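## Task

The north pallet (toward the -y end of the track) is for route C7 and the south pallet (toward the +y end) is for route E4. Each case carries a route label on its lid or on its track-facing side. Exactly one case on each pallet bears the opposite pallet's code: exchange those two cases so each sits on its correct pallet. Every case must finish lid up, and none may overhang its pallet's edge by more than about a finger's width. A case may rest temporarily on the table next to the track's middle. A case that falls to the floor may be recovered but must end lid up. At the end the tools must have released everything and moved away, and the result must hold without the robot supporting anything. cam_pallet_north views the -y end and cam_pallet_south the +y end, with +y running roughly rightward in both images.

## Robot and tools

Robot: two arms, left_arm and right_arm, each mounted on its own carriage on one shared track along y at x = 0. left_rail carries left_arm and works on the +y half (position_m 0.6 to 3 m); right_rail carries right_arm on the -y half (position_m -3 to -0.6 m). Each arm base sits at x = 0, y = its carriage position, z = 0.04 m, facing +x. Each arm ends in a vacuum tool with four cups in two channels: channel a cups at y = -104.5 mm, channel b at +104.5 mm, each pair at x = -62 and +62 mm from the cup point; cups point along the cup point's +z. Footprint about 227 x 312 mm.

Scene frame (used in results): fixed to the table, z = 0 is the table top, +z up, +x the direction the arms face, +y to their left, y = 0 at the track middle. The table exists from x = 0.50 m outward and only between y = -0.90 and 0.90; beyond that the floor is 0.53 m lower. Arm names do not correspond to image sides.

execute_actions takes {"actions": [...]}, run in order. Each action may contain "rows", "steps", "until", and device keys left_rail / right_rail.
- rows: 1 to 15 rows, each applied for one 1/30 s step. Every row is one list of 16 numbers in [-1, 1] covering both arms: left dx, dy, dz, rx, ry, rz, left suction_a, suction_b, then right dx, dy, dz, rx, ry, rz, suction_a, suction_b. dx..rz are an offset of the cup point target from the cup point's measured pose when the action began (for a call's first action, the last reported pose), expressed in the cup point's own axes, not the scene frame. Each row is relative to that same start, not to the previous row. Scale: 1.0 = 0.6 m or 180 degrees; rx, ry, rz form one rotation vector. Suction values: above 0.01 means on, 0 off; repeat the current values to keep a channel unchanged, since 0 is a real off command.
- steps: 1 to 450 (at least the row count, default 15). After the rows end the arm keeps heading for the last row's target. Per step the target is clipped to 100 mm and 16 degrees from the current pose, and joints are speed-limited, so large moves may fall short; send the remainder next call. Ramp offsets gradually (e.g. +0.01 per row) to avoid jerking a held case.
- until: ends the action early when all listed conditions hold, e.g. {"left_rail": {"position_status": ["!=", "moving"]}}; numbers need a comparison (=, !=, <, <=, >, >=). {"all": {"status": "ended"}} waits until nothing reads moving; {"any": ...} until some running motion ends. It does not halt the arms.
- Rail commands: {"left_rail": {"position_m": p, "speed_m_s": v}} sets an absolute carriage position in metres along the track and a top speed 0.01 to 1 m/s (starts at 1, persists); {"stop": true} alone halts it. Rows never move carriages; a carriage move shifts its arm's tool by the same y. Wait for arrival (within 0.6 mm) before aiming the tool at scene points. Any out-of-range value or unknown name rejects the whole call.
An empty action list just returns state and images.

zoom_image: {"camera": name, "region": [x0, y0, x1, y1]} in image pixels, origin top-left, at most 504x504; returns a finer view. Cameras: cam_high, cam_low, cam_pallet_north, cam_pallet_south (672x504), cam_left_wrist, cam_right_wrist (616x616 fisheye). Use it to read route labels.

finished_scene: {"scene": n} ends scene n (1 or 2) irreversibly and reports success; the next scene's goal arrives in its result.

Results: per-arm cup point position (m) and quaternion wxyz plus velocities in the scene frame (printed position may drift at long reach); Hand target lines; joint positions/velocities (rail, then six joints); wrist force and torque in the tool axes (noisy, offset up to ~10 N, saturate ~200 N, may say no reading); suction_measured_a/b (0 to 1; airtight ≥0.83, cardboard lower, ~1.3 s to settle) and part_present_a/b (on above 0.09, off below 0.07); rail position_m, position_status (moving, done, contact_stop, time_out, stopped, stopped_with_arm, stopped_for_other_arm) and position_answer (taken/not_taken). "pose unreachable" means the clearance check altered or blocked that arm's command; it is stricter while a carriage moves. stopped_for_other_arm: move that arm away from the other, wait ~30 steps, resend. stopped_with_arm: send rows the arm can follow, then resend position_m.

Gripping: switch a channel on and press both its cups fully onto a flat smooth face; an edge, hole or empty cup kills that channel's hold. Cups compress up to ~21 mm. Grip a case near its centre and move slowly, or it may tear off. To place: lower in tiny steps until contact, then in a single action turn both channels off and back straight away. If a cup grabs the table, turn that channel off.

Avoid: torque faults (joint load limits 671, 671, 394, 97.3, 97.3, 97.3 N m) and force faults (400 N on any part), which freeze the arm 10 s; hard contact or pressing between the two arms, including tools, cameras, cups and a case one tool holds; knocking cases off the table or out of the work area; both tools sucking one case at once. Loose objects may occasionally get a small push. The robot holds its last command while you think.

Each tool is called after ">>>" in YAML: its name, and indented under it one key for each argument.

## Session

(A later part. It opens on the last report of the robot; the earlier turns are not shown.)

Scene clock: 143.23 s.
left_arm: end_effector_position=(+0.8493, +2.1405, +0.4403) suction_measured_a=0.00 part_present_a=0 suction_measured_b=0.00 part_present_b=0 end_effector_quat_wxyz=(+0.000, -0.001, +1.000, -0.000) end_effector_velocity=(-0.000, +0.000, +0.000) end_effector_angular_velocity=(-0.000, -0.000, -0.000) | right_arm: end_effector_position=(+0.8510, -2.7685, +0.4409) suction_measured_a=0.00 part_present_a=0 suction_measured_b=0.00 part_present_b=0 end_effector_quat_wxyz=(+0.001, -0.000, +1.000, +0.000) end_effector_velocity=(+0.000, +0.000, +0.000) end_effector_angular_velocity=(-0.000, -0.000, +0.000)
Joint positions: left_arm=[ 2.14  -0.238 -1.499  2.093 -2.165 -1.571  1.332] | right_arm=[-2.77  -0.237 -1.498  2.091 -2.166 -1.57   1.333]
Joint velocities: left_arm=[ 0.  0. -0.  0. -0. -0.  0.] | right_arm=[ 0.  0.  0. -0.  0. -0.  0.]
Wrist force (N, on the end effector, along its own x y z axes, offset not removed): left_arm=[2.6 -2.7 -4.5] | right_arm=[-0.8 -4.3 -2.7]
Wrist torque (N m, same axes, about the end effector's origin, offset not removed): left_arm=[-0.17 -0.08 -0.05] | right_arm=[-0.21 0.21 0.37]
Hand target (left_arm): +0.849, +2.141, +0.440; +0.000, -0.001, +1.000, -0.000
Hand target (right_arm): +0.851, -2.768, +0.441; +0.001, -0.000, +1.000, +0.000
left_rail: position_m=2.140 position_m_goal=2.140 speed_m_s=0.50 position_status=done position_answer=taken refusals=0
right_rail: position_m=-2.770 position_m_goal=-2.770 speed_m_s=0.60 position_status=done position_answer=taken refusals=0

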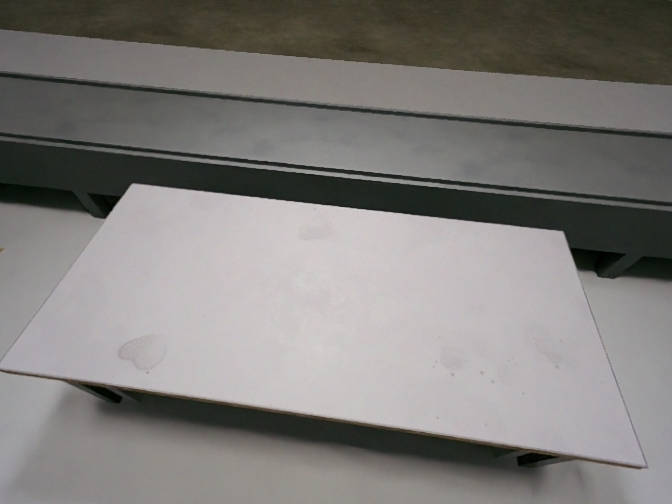

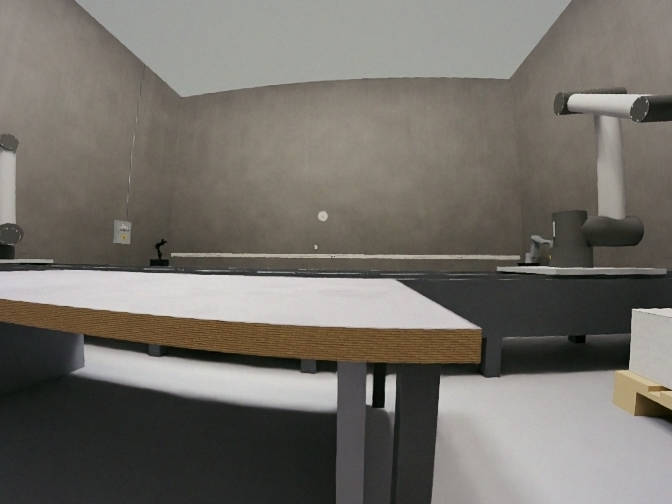

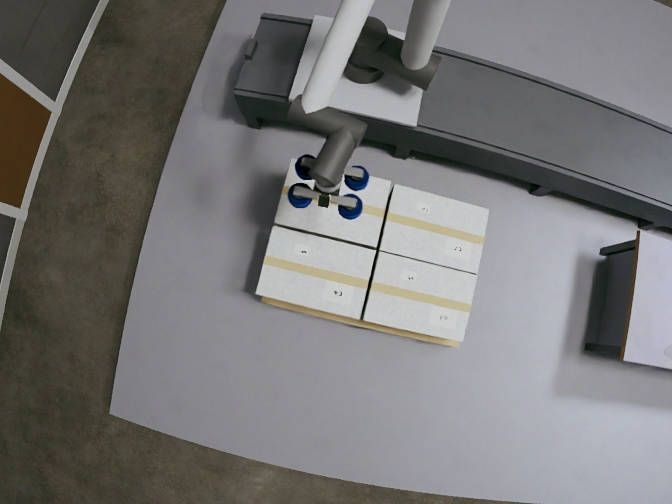

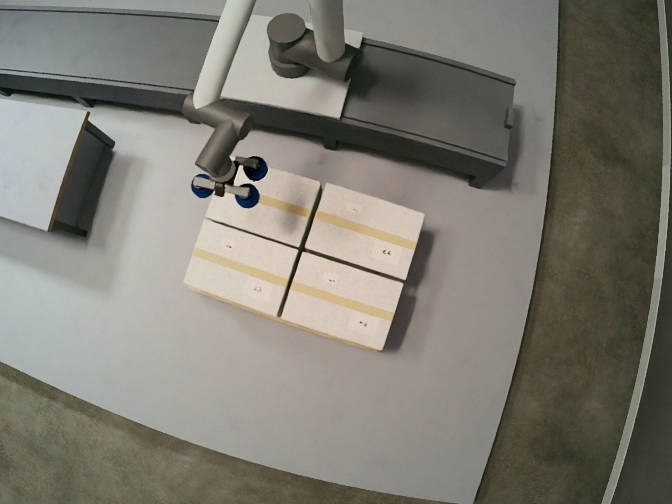

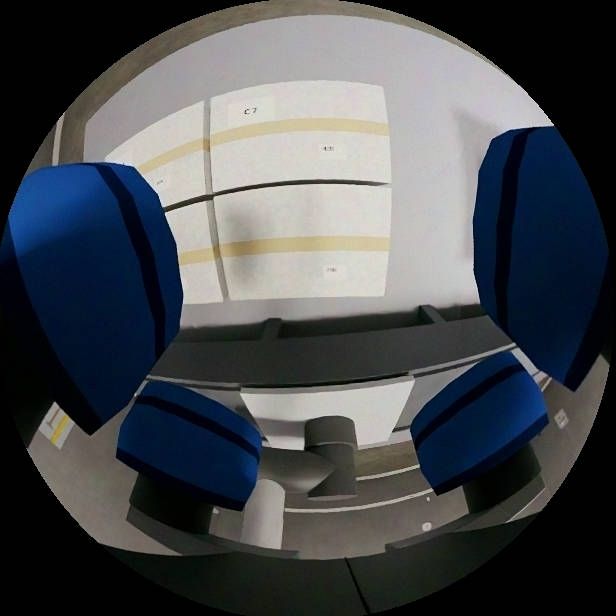

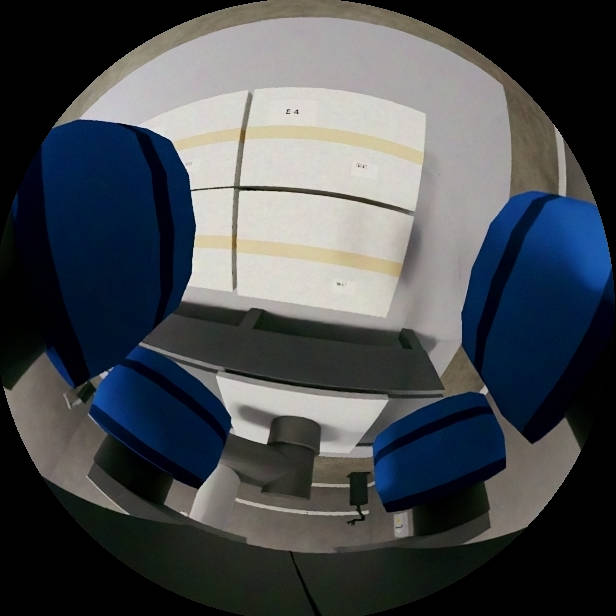

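>>> execute_actions:
  actions:
    - {"left_rail": {"position_m": 2.45, "speed_m_s": 0.4}, "right_rail": {"position_m": -2.97, "speed_m_s": 0.4}, "steps": 1}

Scene clock: 263.27 s.
left_arm: end_effector_position=(+0.8493, +2.1405, +0.4403) suction_measured_a=0.00 part_present_a=0 suction_measured_b=0.00 part_present_b=0 end_effector_quat_wxyz=(+0.000, -0.001, +1.000, -0.000) end_effector_velocity=(+0.000, +0.000, -0.000) end_effector_angular_velocity=(+0.000, +0.000, -0.000) | right_arm: end_effector_position=(+0.8510, -2.7685, +0.4409) suction_measured_a=0.00 part_present_a=0 suction_measured_b=0.00 part_present_b=0 end_effector_quat_wxyz=(+0.001, -0.000, +1.000, +0.000) end_effector_velocity=(-0.000, +0.000, +0.000) end_effector_angular_velocity=(-0.000, -0.000, +0.000)
Joint positions: left_arm=[ 2.14  -0.238 -1.499  2.093 -2.165 -1.571  1.332] | right_arm=[-2.77  -0.237 -1.498  2.091 -2.166 -1.57   1.333]
Joint velocities: left_arm=[ 0. -0.  0. -0.  0. -0.  0.] | right_arm=[ 0.  0. -0.  0. -0.  0. -0.]
Wrist force (N, on the end effector, along its own x y z axes, offset not removed): left_arm=[3.9 0.0 -7.3] | right_arm=[0.4 -5.1 -5.1]
Wrist torque (N m, same axes, about the end effector's origin, offset not removed): left_arm=[0.22 -0.20 -0.04] | right_arm=[-0.27 0.32 0.37]
Hand target (left_arm): +0.849, +2.143, +0.440; +0.000, -0.001, +1.000, -0.000
Hand target (right_arm): +0.851, -2.771, +0.441; +0.001, -0.000, +1.000, +0.000
left_rail: position_m=2.140 position_m_goal=2.450 speed_m_s=0.40 position_status=moving position_answer=taken refusals=0
right_rail: position_m=-2.770 position_m_goal=-2.970 speed_m_s=0.40 position_status=moving position_answer=taken refusals=0

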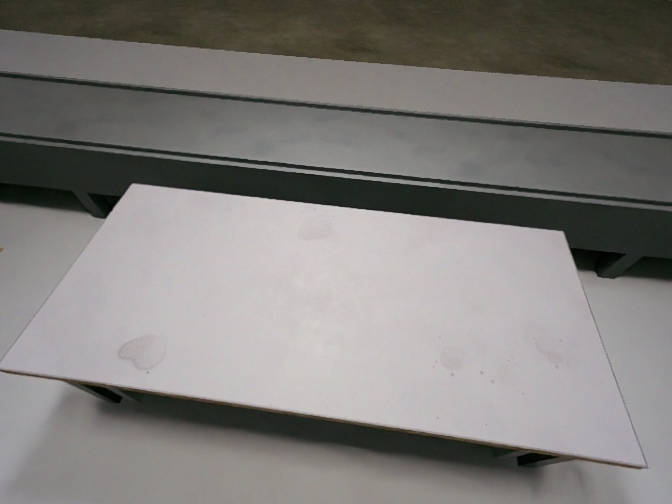

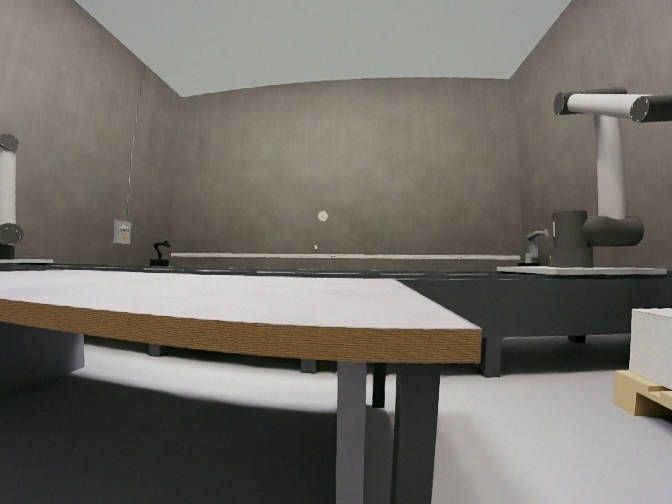

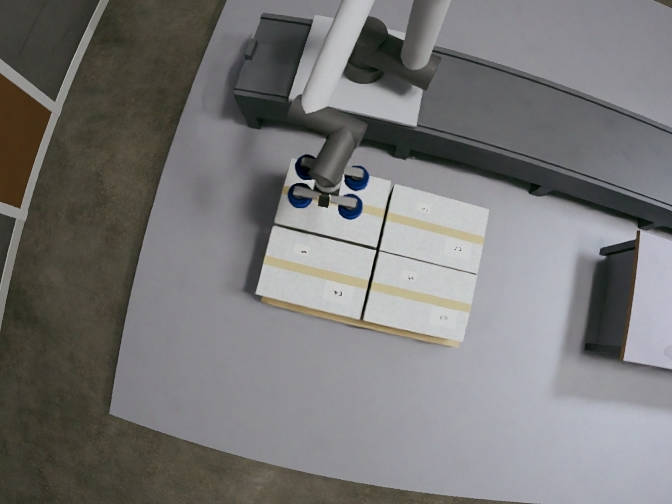

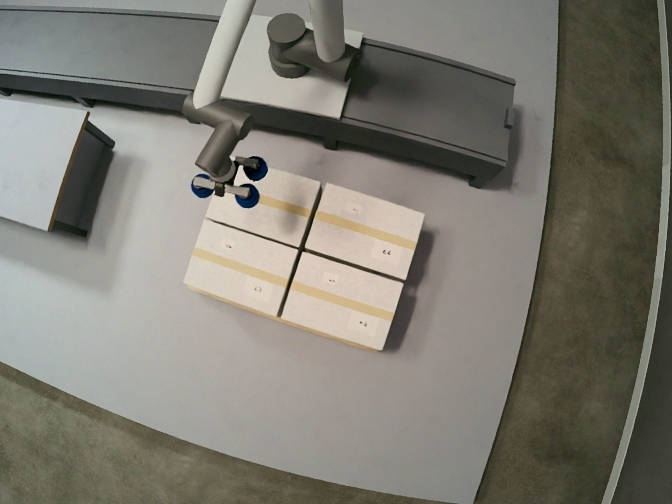

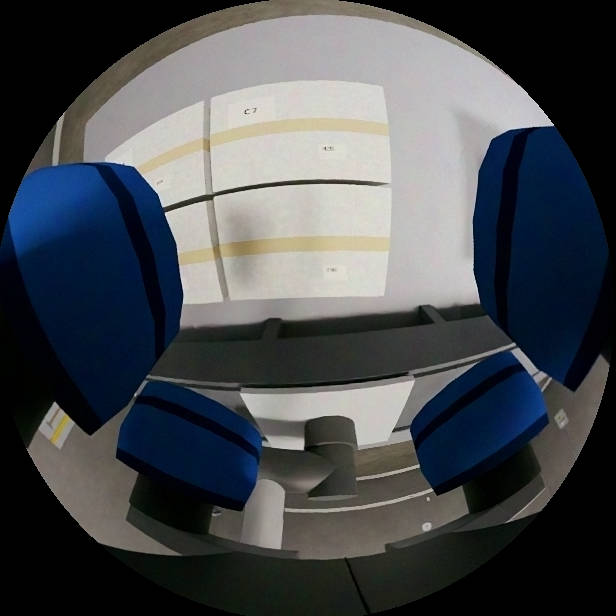

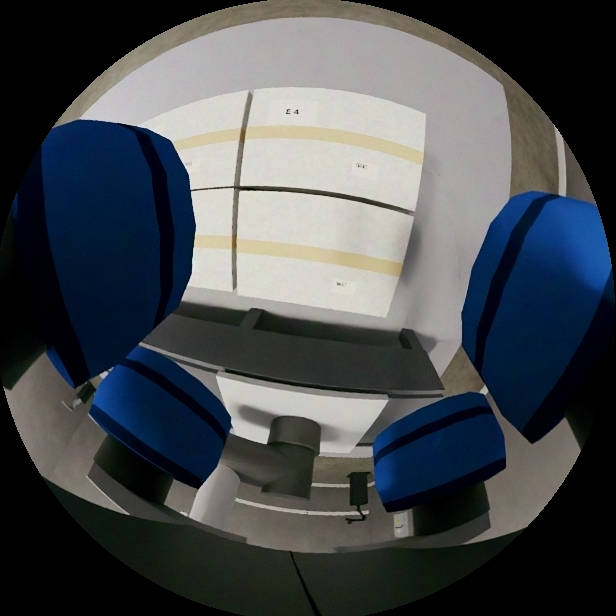

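>>> execute_actions:
  actions: []

Scene clock: 268.30 s.
left_arm: end_effector_position=(+0.8493, +2.4507, +0.4403) suction_measured_a=0.00 part_present_a=0 suction_measured_b=0.00 part_present_b=0 end_effector_quat_wxyz=(+0.000, -0.001, +1.000, -0.000) end_effector_velocity=(+0.000, -0.000, +0.000) end_effector_angular_velocity=(+0.000, -0.000, -0.000) | right_arm: end_effector_position=(+0.8510, -2.9686, +0.4409) suction_measured_a=0.00 part_present_a=0 suction_measured_b=0.00 part_present_b=0 end_effector_quat_wxyz=(+0.001, -0.000, +1.000, +0.000) end_effector_velocity=(-0.000, +0.000, -0.000) end_effector_angular_velocity=(+0.000, +0.000, +0.000)
Joint positions: left_arm=[ 2.45  -0.238 -1.499  2.093 -2.165 -1.571  1.332] | right_arm=[-2.97  -0.237 -1.498  2.091 -2.166 -1.57   1.333]
Joint velocities: left_arm=[ 0. -0. -0. -0. -0.  0. -0.] | right_arm=[ 0.  0.  0. -0.  0. -0.  0.]
Wrist force (N, on the end effector, along its own x y z axes, offset not removed): left_arm=[2.7 -1.5 1.1] | right_arm=[-1.6 -4.2 -6.1]
Wrist torque (N m, same axes, about the end effector's origin, offset not removed): left_arm=[-0.15 -0.18 -0.14] | right_arm=[-0.38 0.20 0.45]
Hand target (left_arm): +0.849, +2.451, +0.440; +0.000, -0.001, +1.000, -0.000
Hand target (right_arm): +0.851, -2.968, +0.441; +0.001, -0.000, +1.000, +0.000
left_rail: position_m=2.450 position_m_goal=2.450 speed_m_s=0.40 position_status=done position_answer=taken refusals=0
right_rail: position_m=-2.970 position_m_goal=-2.970 speed_m_s=0.40 position_status=done position_answer=taken refusals=0

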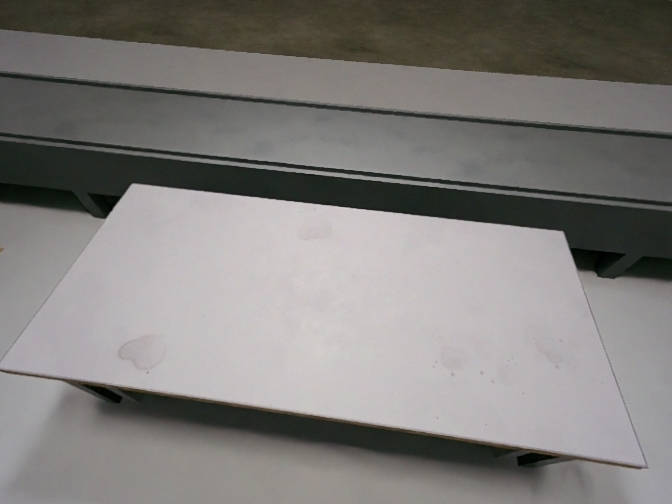

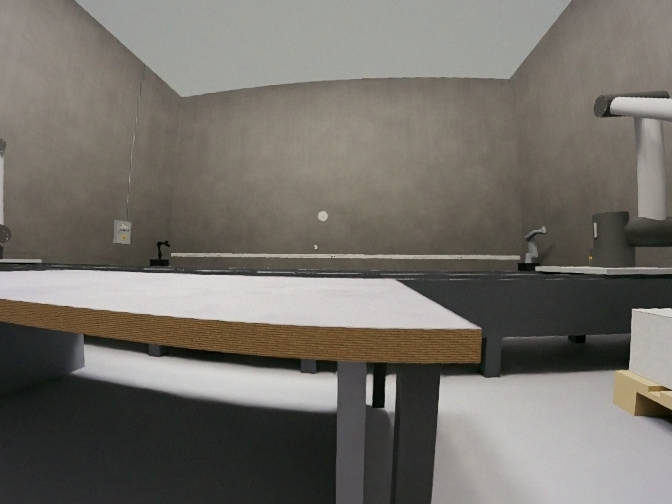

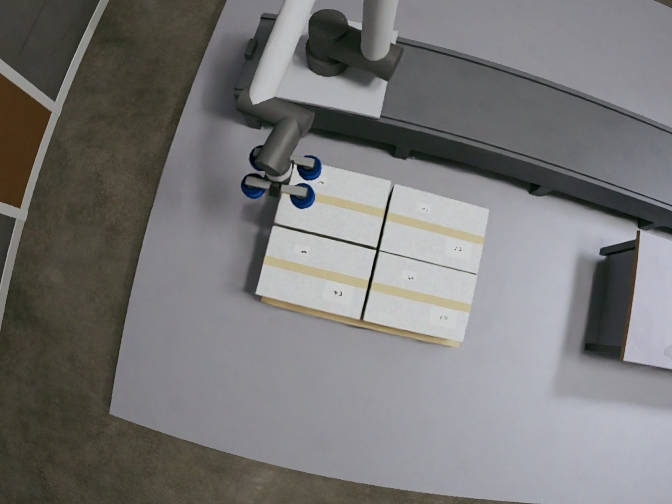

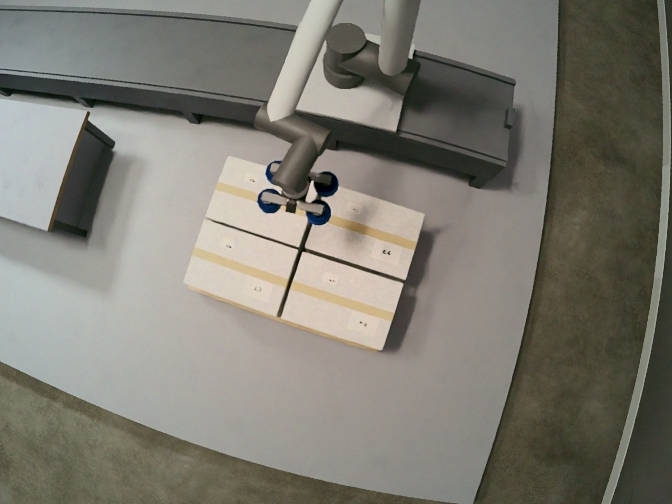

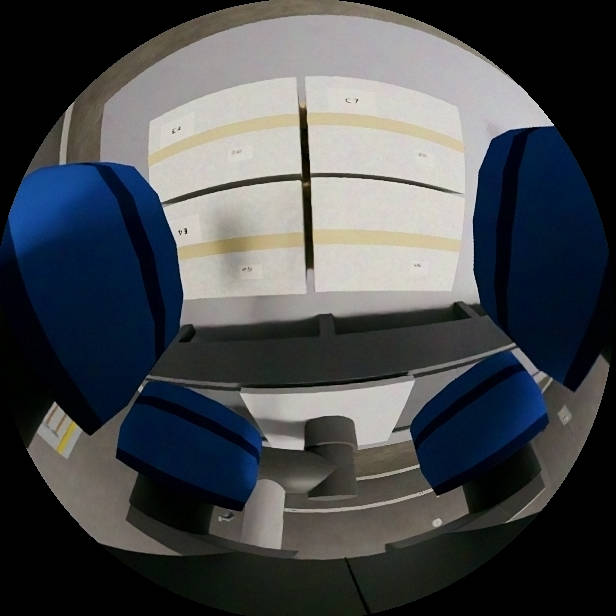

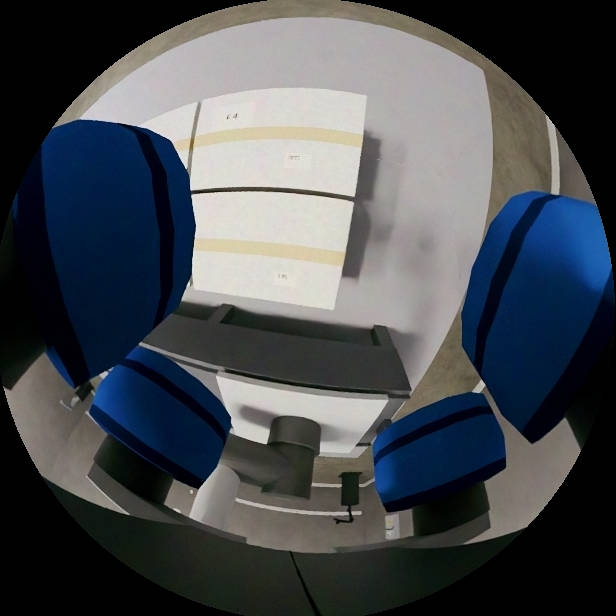

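>>> execute_actions:
  actions:
    - {"rows": [ [-0.0006,-0.0005,0.0009,0,0,0.0,0,0, -0.0005,0.0003,0.0009,0,0,0,0,0], [-0.0028,-0.0025,0.0043,0,0,0.0001,0,0, -0.0026,0.0017,0.0043,0,0,0,0,0], [-0.0062,-0.0055,0.0094,0,0,0.0006,0,0, -0.0057,0.0036,0.0094,0,0,0.0001,0,0], [-0.0112,-0.0101,0.0170,0,0,0.0015,0,0, -0.0103,0.0066,0.0170,0,0,0.0002,0,0], [-0.0174,-0.0156,0.0264,0,0,0.0028,0,0, -0.0160,0.0103,0.0264,0,0,0.0004,0,0], [-0.0247,-0.0221,0.0374,0,0,0.0044,0,0, -0.0227,0.0146,0.0375,0,0,0.0007,0,0], [-0.0337,-0.0302,0.0510,0,0,0.0064,0,0, -0.0310,0.0199,0.0511,0,0,0.0010,0,0], [-0.0438,-0.0392,0.0663,0,0,0.0086,0,0, -0.0403,0.0258,0.0664,0,0,0.0014,0,0], [-0.0556,-0.0498,0.0842,0,0,0.0110,0,0, -0.0512,0.0328,0.0843,0,0,0.0018,0,0], [-0.0685,-0.0613,0.1038,0,0,0.0135,0,0, -0.0630,0.0404,0.1039,0,0,0.0022,0,0], [-0.0831,-0.0744,0.1259,0,0,0.0160,0,0, -0.0765,0.0490,0.1260,0,0,0.0026,0,0], [-0.0988,-0.0885,0.1497,0,0,0.0184,0,0, -0.0909,0.0583,0.1499,0,0,0.0030,0,0], [-0.1162,-0.1041,0.1761,0,0,0.0206,0,0, -0.1070,0.0685,0.1763,0,0,0.0034,0,0], [-0.1347,-0.1207,0.2041,0,0,0.0225,0,0, -0.1240,0.0794,0.2044,0,0,0.0037,0,0], [-0.5612,-0.5028,0.8505,0,0,0.0239,0,0, -0.5167,0.3310,0.8515,0,0,0.0039,0,0] ], "steps": 40}

Scene clock: 315.70 s.
left_arm: end_effector_position=(+1.1126, +2.1979, +0.0185) suction_measured_a=0.00 part_present_a=0 suction_measured_b=0.00 part_present_b=0 end_effector_quat_wxyz=(+0.001, +0.037, +0.999, -0.000) end_effector_velocity=(+0.279, -0.223, -0.401) end_effector_angular_velocity=(+0.003, +0.006, -0.000) | right_arm: end_effector_position=(+1.1086, -2.7901, -0.0075) suction_measured_a=0.00 part_present_a=0 suction_measured_b=0.00 part_present_b=0 end_effector_quat_wxyz=(+0.002, +0.006, +1.000, +0.001) end_effector_velocity=(+0.287, +0.152, -0.426) end_effector_angular_velocity=(+0.000, +0.006, +0.000)
Joint positions: left_arm=[ 2.45  -0.4   -0.845  1.849 -2.577 -1.571  1.245] | right_arm=[-2.97  -0.019 -0.83   1.88  -2.625 -1.57   1.563]
Joint velocities: left_arm=[ 0.    -0.086  0.62  -0.504 -0.11   0.    -0.086] | right_arm=[ 0.     0.143  0.639 -0.494 -0.139 -0.001  0.142]
Wrist force (N, on the end effector, along its own x y z axes, offset not removed): left_arm=[-0.1 -4.4 0.8] | right_arm=[7.0 -3.6 -4.5]
Wrist torque (N m, same axes, about the end effector's origin, offset not removed): left_arm=[-0.45 0.20 -0.03] | right_arm=[-0.11 -0.85 0.44]
Hand target (left_arm): +1.150, +2.169, -0.036; +0.000, +0.037, +0.999, -0.000
Hand target (right_arm): +1.147, -2.771, -0.065; +0.001, +0.006, +1.000, +0.001
Off the commanded pose (left_arm): 0.125 m, 0 deg; position clipped at the last step of the last action.
Off the commanded pose (right_arm): 0.084 m, 0 deg; position clipped at the last step of the last action.
left_rail: position_m=2.450 position_m_goal=2.450 speed_m_s=0.40 position_status=done position_answer=taken refusals=0
right_rail: position_m=-2.970 position_m_goal=-2.970 speed_m_s=0.40 position_status=done position_answer=taken refusals=0

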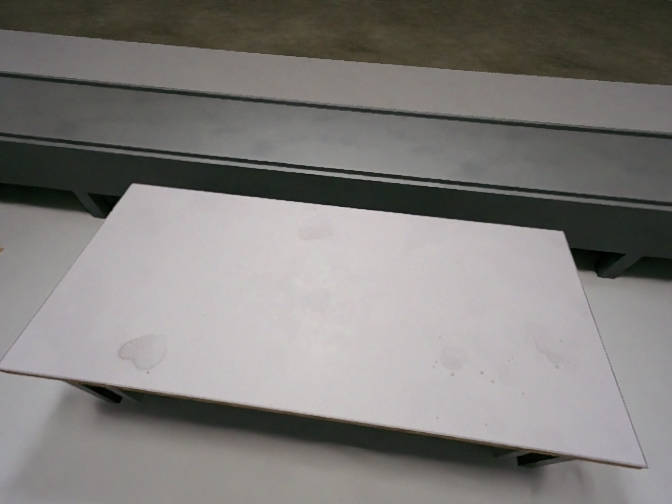

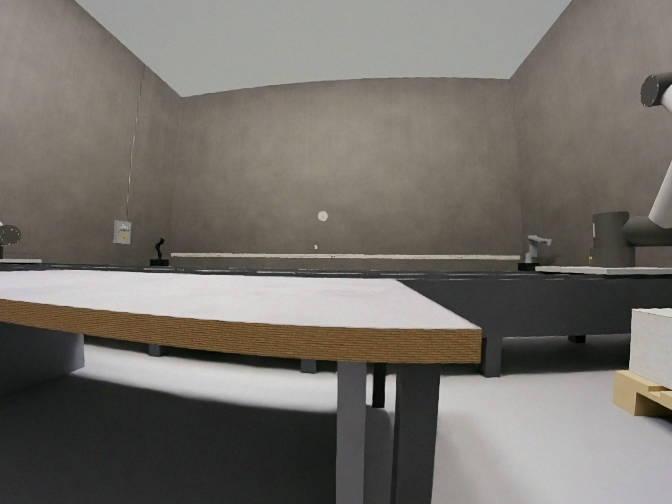

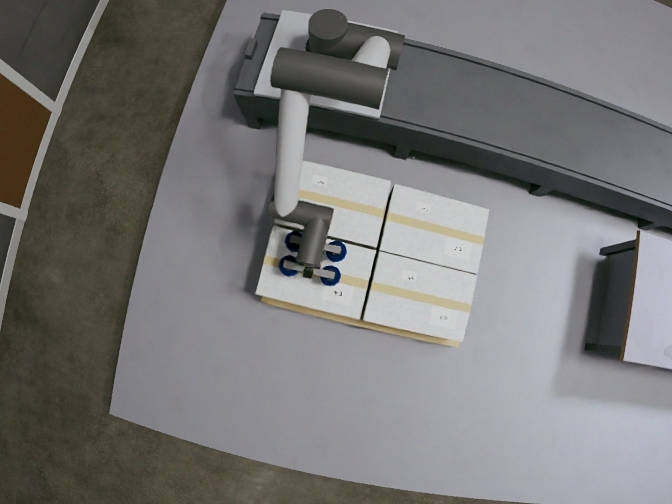

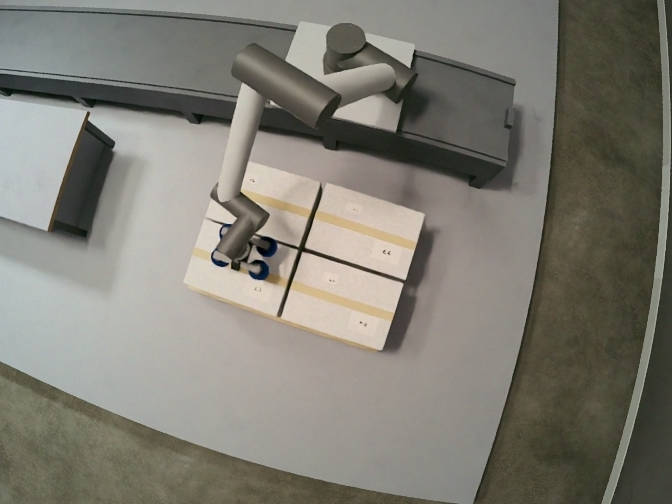

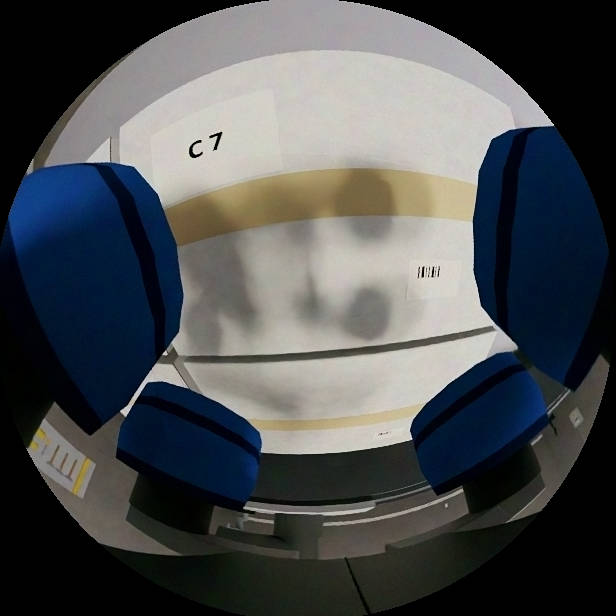

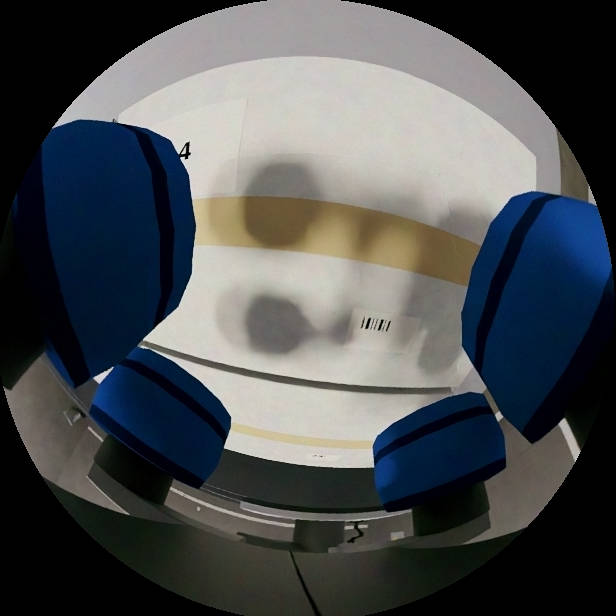

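>>> execute_actions:
  actions: []

Scene clock: 322.97 s.
left_arm: end_effector_position=(+1.1497, +2.1692, -0.0356) suction_measured_a=0.00 part_present_a=0 suction_measured_b=0.00 part_present_b=0 end_effector_quat_wxyz=(+0.000, +0.037, +0.999, -0.000) end_effector_velocity=(+0.000, -0.000, +0.000) end_effector_angular_velocity=(-0.000, -0.000, +0.000) | right_arm: end_effector_position=(+1.1470, -2.7709, -0.0647) suction_measured_a=0.00 part_present_a=0 suction_measured_b=0.00 part_present_b=0 end_effector_quat_wxyz=(+0.001, +0.006, +1.000, +0.001) end_effector_velocity=(+0.000, +0.000, +0.000) end_effector_angular_velocity=(+0.000, -0.000, -0.000)
Joint positions: left_arm=[ 2.45  -0.41  -0.763  1.779 -2.588 -1.571  1.235] | right_arm=[-2.97  -0.002 -0.745  1.81  -2.639 -1.57   1.58 ]
Joint velocities: left_arm=[ 0.  0. -0.  0. -0. -0. -0.] | right_arm=[ 0.  0. -0.  0. -0.  0.  0.]
Wrist force (N, on the end effector, along its own x y z axes, offset not removed): left_arm=[-1.0 -2.0 -1.6] | right_arm=[3.2 -3.7 -6.3]
Wrist torque (N m, same axes, about the end effector's origin, offset not removed): left_arm=[-0.12 0.31 0.10] | right_arm=[-0.25 -0.27 0.52]
Hand target (left_arm): +1.150, +2.169, -0.036; +0.000, +0.037, +0.999, -0.000
Hand target (right_arm): +1.147, -2.771, -0.065; +0.001, +0.006, +1.000, +0.001
Off the commanded pose (left_arm): 0.054 m, 0 deg; position clipped at the last step of the last action.
Off the commanded pose (right_arm): 0.016 m, 0 deg; position clipped at the last step of the last action.
left_rail: position_m=2.450 position_m_goal=2.450 speed_m_s=0.40 position_status=done position_answer=taken refusals=0
right_rail: position_m=-2.970 position_m_goal=-2.970 speed_m_s=0.40 position_status=done position_answer=taken refusals=0

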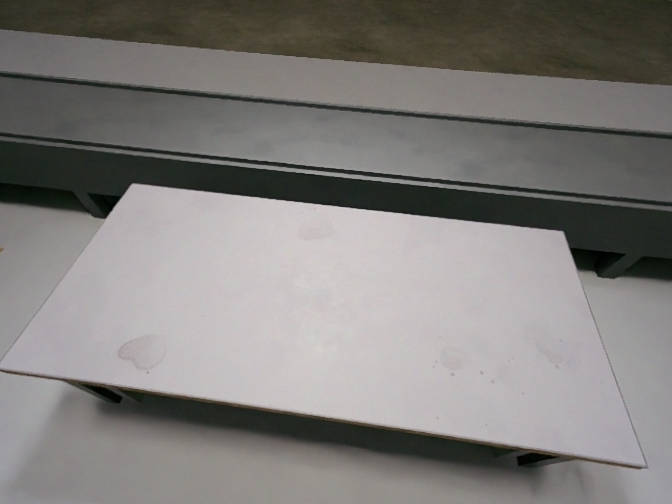

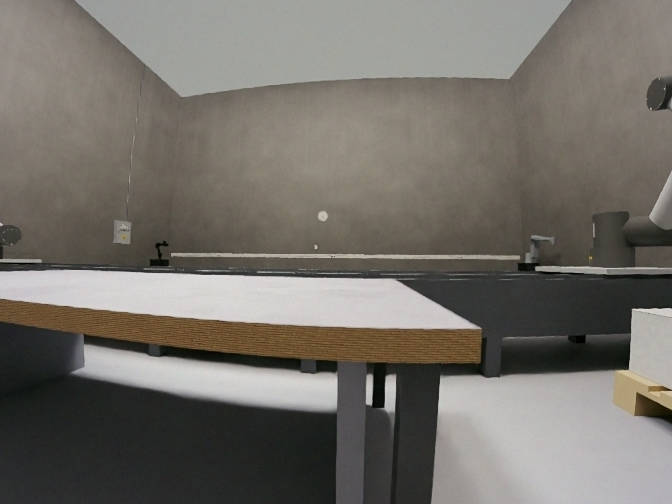

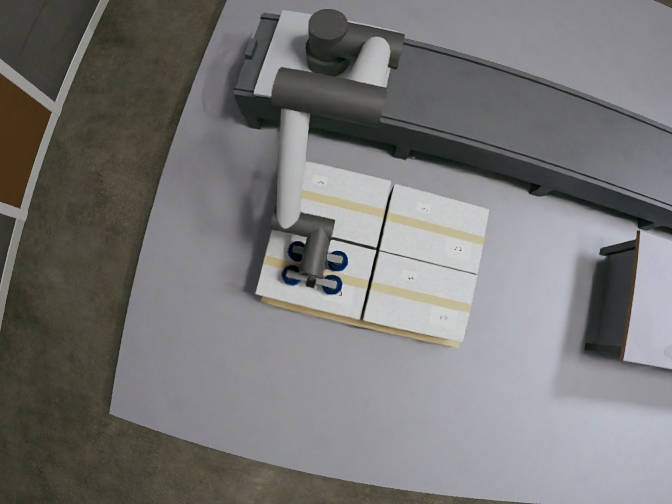

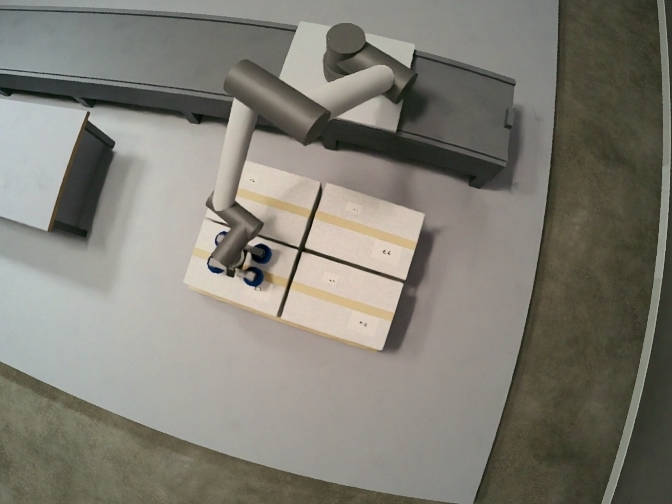

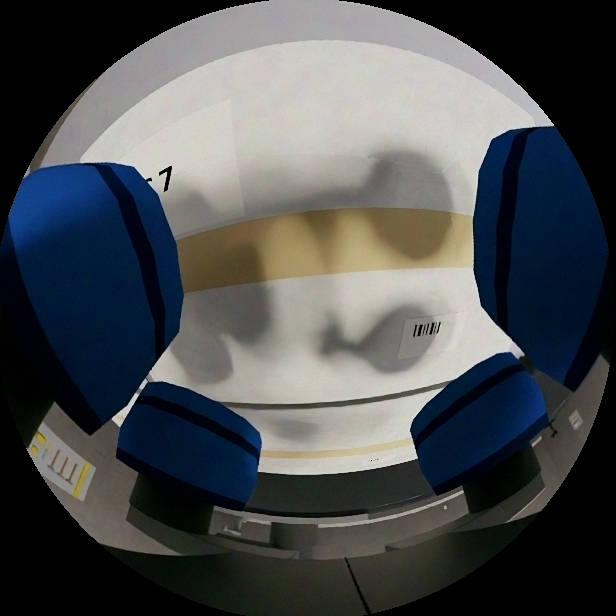

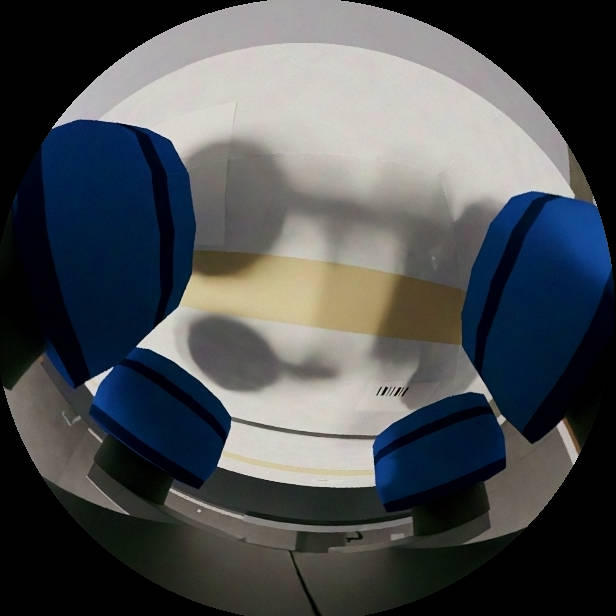

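>>> zoom_image:
  camera: "cam_right_wrist"
  region: [180, 20, 480, 260]

>>> zoom_image:
  camera: "cam_right_wrist"
  region: [180, 230, 480, 470]

>>> zoom_image:
  camera: "cam_left_wrist"
  region: [60, 20, 560, 260]

>>> zoom_image:
  camera: "cam_left_wrist"
  region: [100, 190, 540, 440]

Region (180, 20, 480, 260) of cam_right_wrist's 616x616 image, scaled by 1.680, with more detail than that image has; it fills the top 403 rows of this view, and the rest is white.

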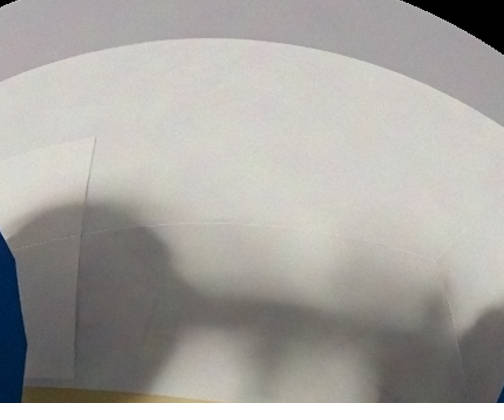

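Region (180, 230, 480, 470) of cam_right_wrist's 616x616 image, scaled by 1.680, with more detail than that image has; it fills the top 403 rows of this view, and the rest is white.

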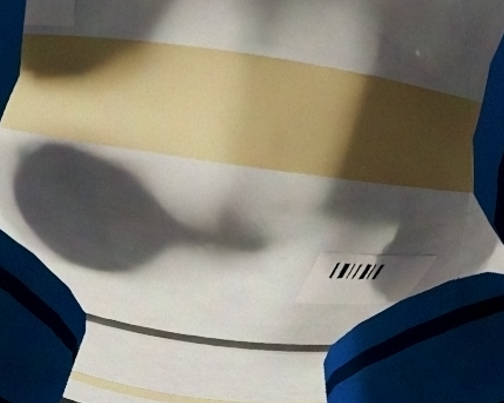

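Region (60, 20, 560, 260) of cam_left_wrist's 616x616 image, scaled by 1.008, with more detail than that image has; it fills the top 242 rows of this view, and the rest is white.

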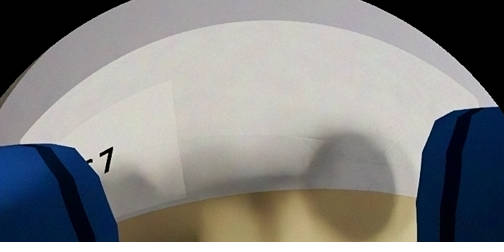

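Region (100, 190, 540, 440) of cam_left_wrist's 616x616 image, scaled by 1.145, with more detail than that image has; it fills the top 286 rows of this view, and the rest is white.

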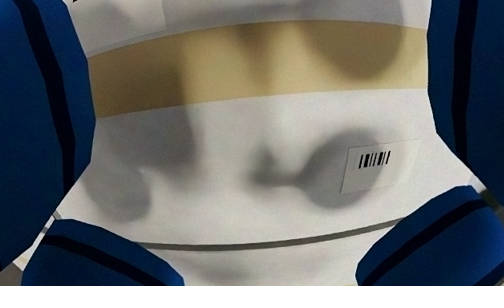

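>>> zoom_image:
  camera: "cam_left_wrist"
  region: [170, 25, 410, 265]

>>> zoom_image:
  camera: "cam_left_wrist"
  region: [240, 190, 490, 430]

>>> zoom_image:
  camera: "cam_left_wrist"
  region: [60, 130, 260, 400]

Region (170, 25, 410, 265) of cam_left_wrist's 616x616 image, scaled by 2.100, with more detail than that image has.

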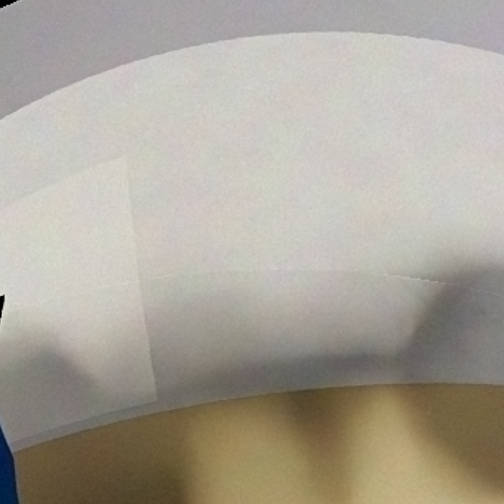

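Region (240, 190, 490, 430) of cam_left_wrist's 616x616 image, scaled by 2.016, with more detail than that image has; it fills the top 484 rows of this view, and the rest is white.

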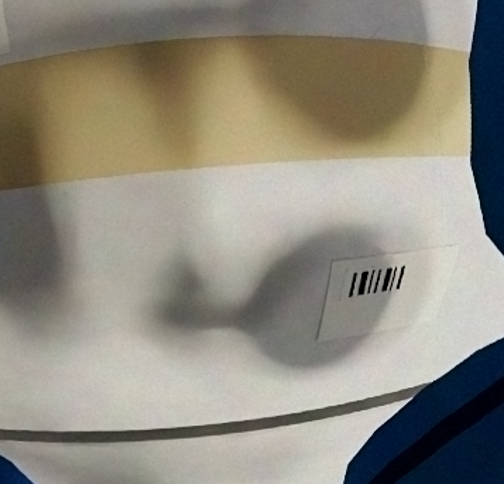

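Region (60, 130, 260, 400) of cam_left_wrist's 616x616 image, scaled by 1.867, with more detail than that image has; it fills the left 373 columns of this view, and the rest is white.

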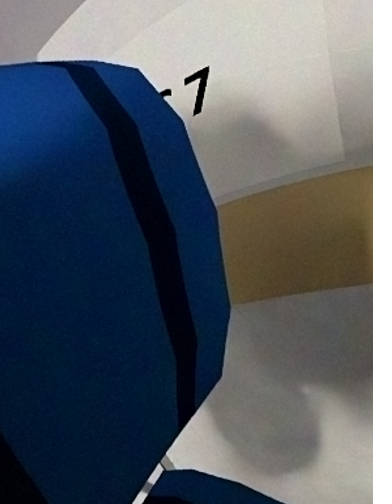

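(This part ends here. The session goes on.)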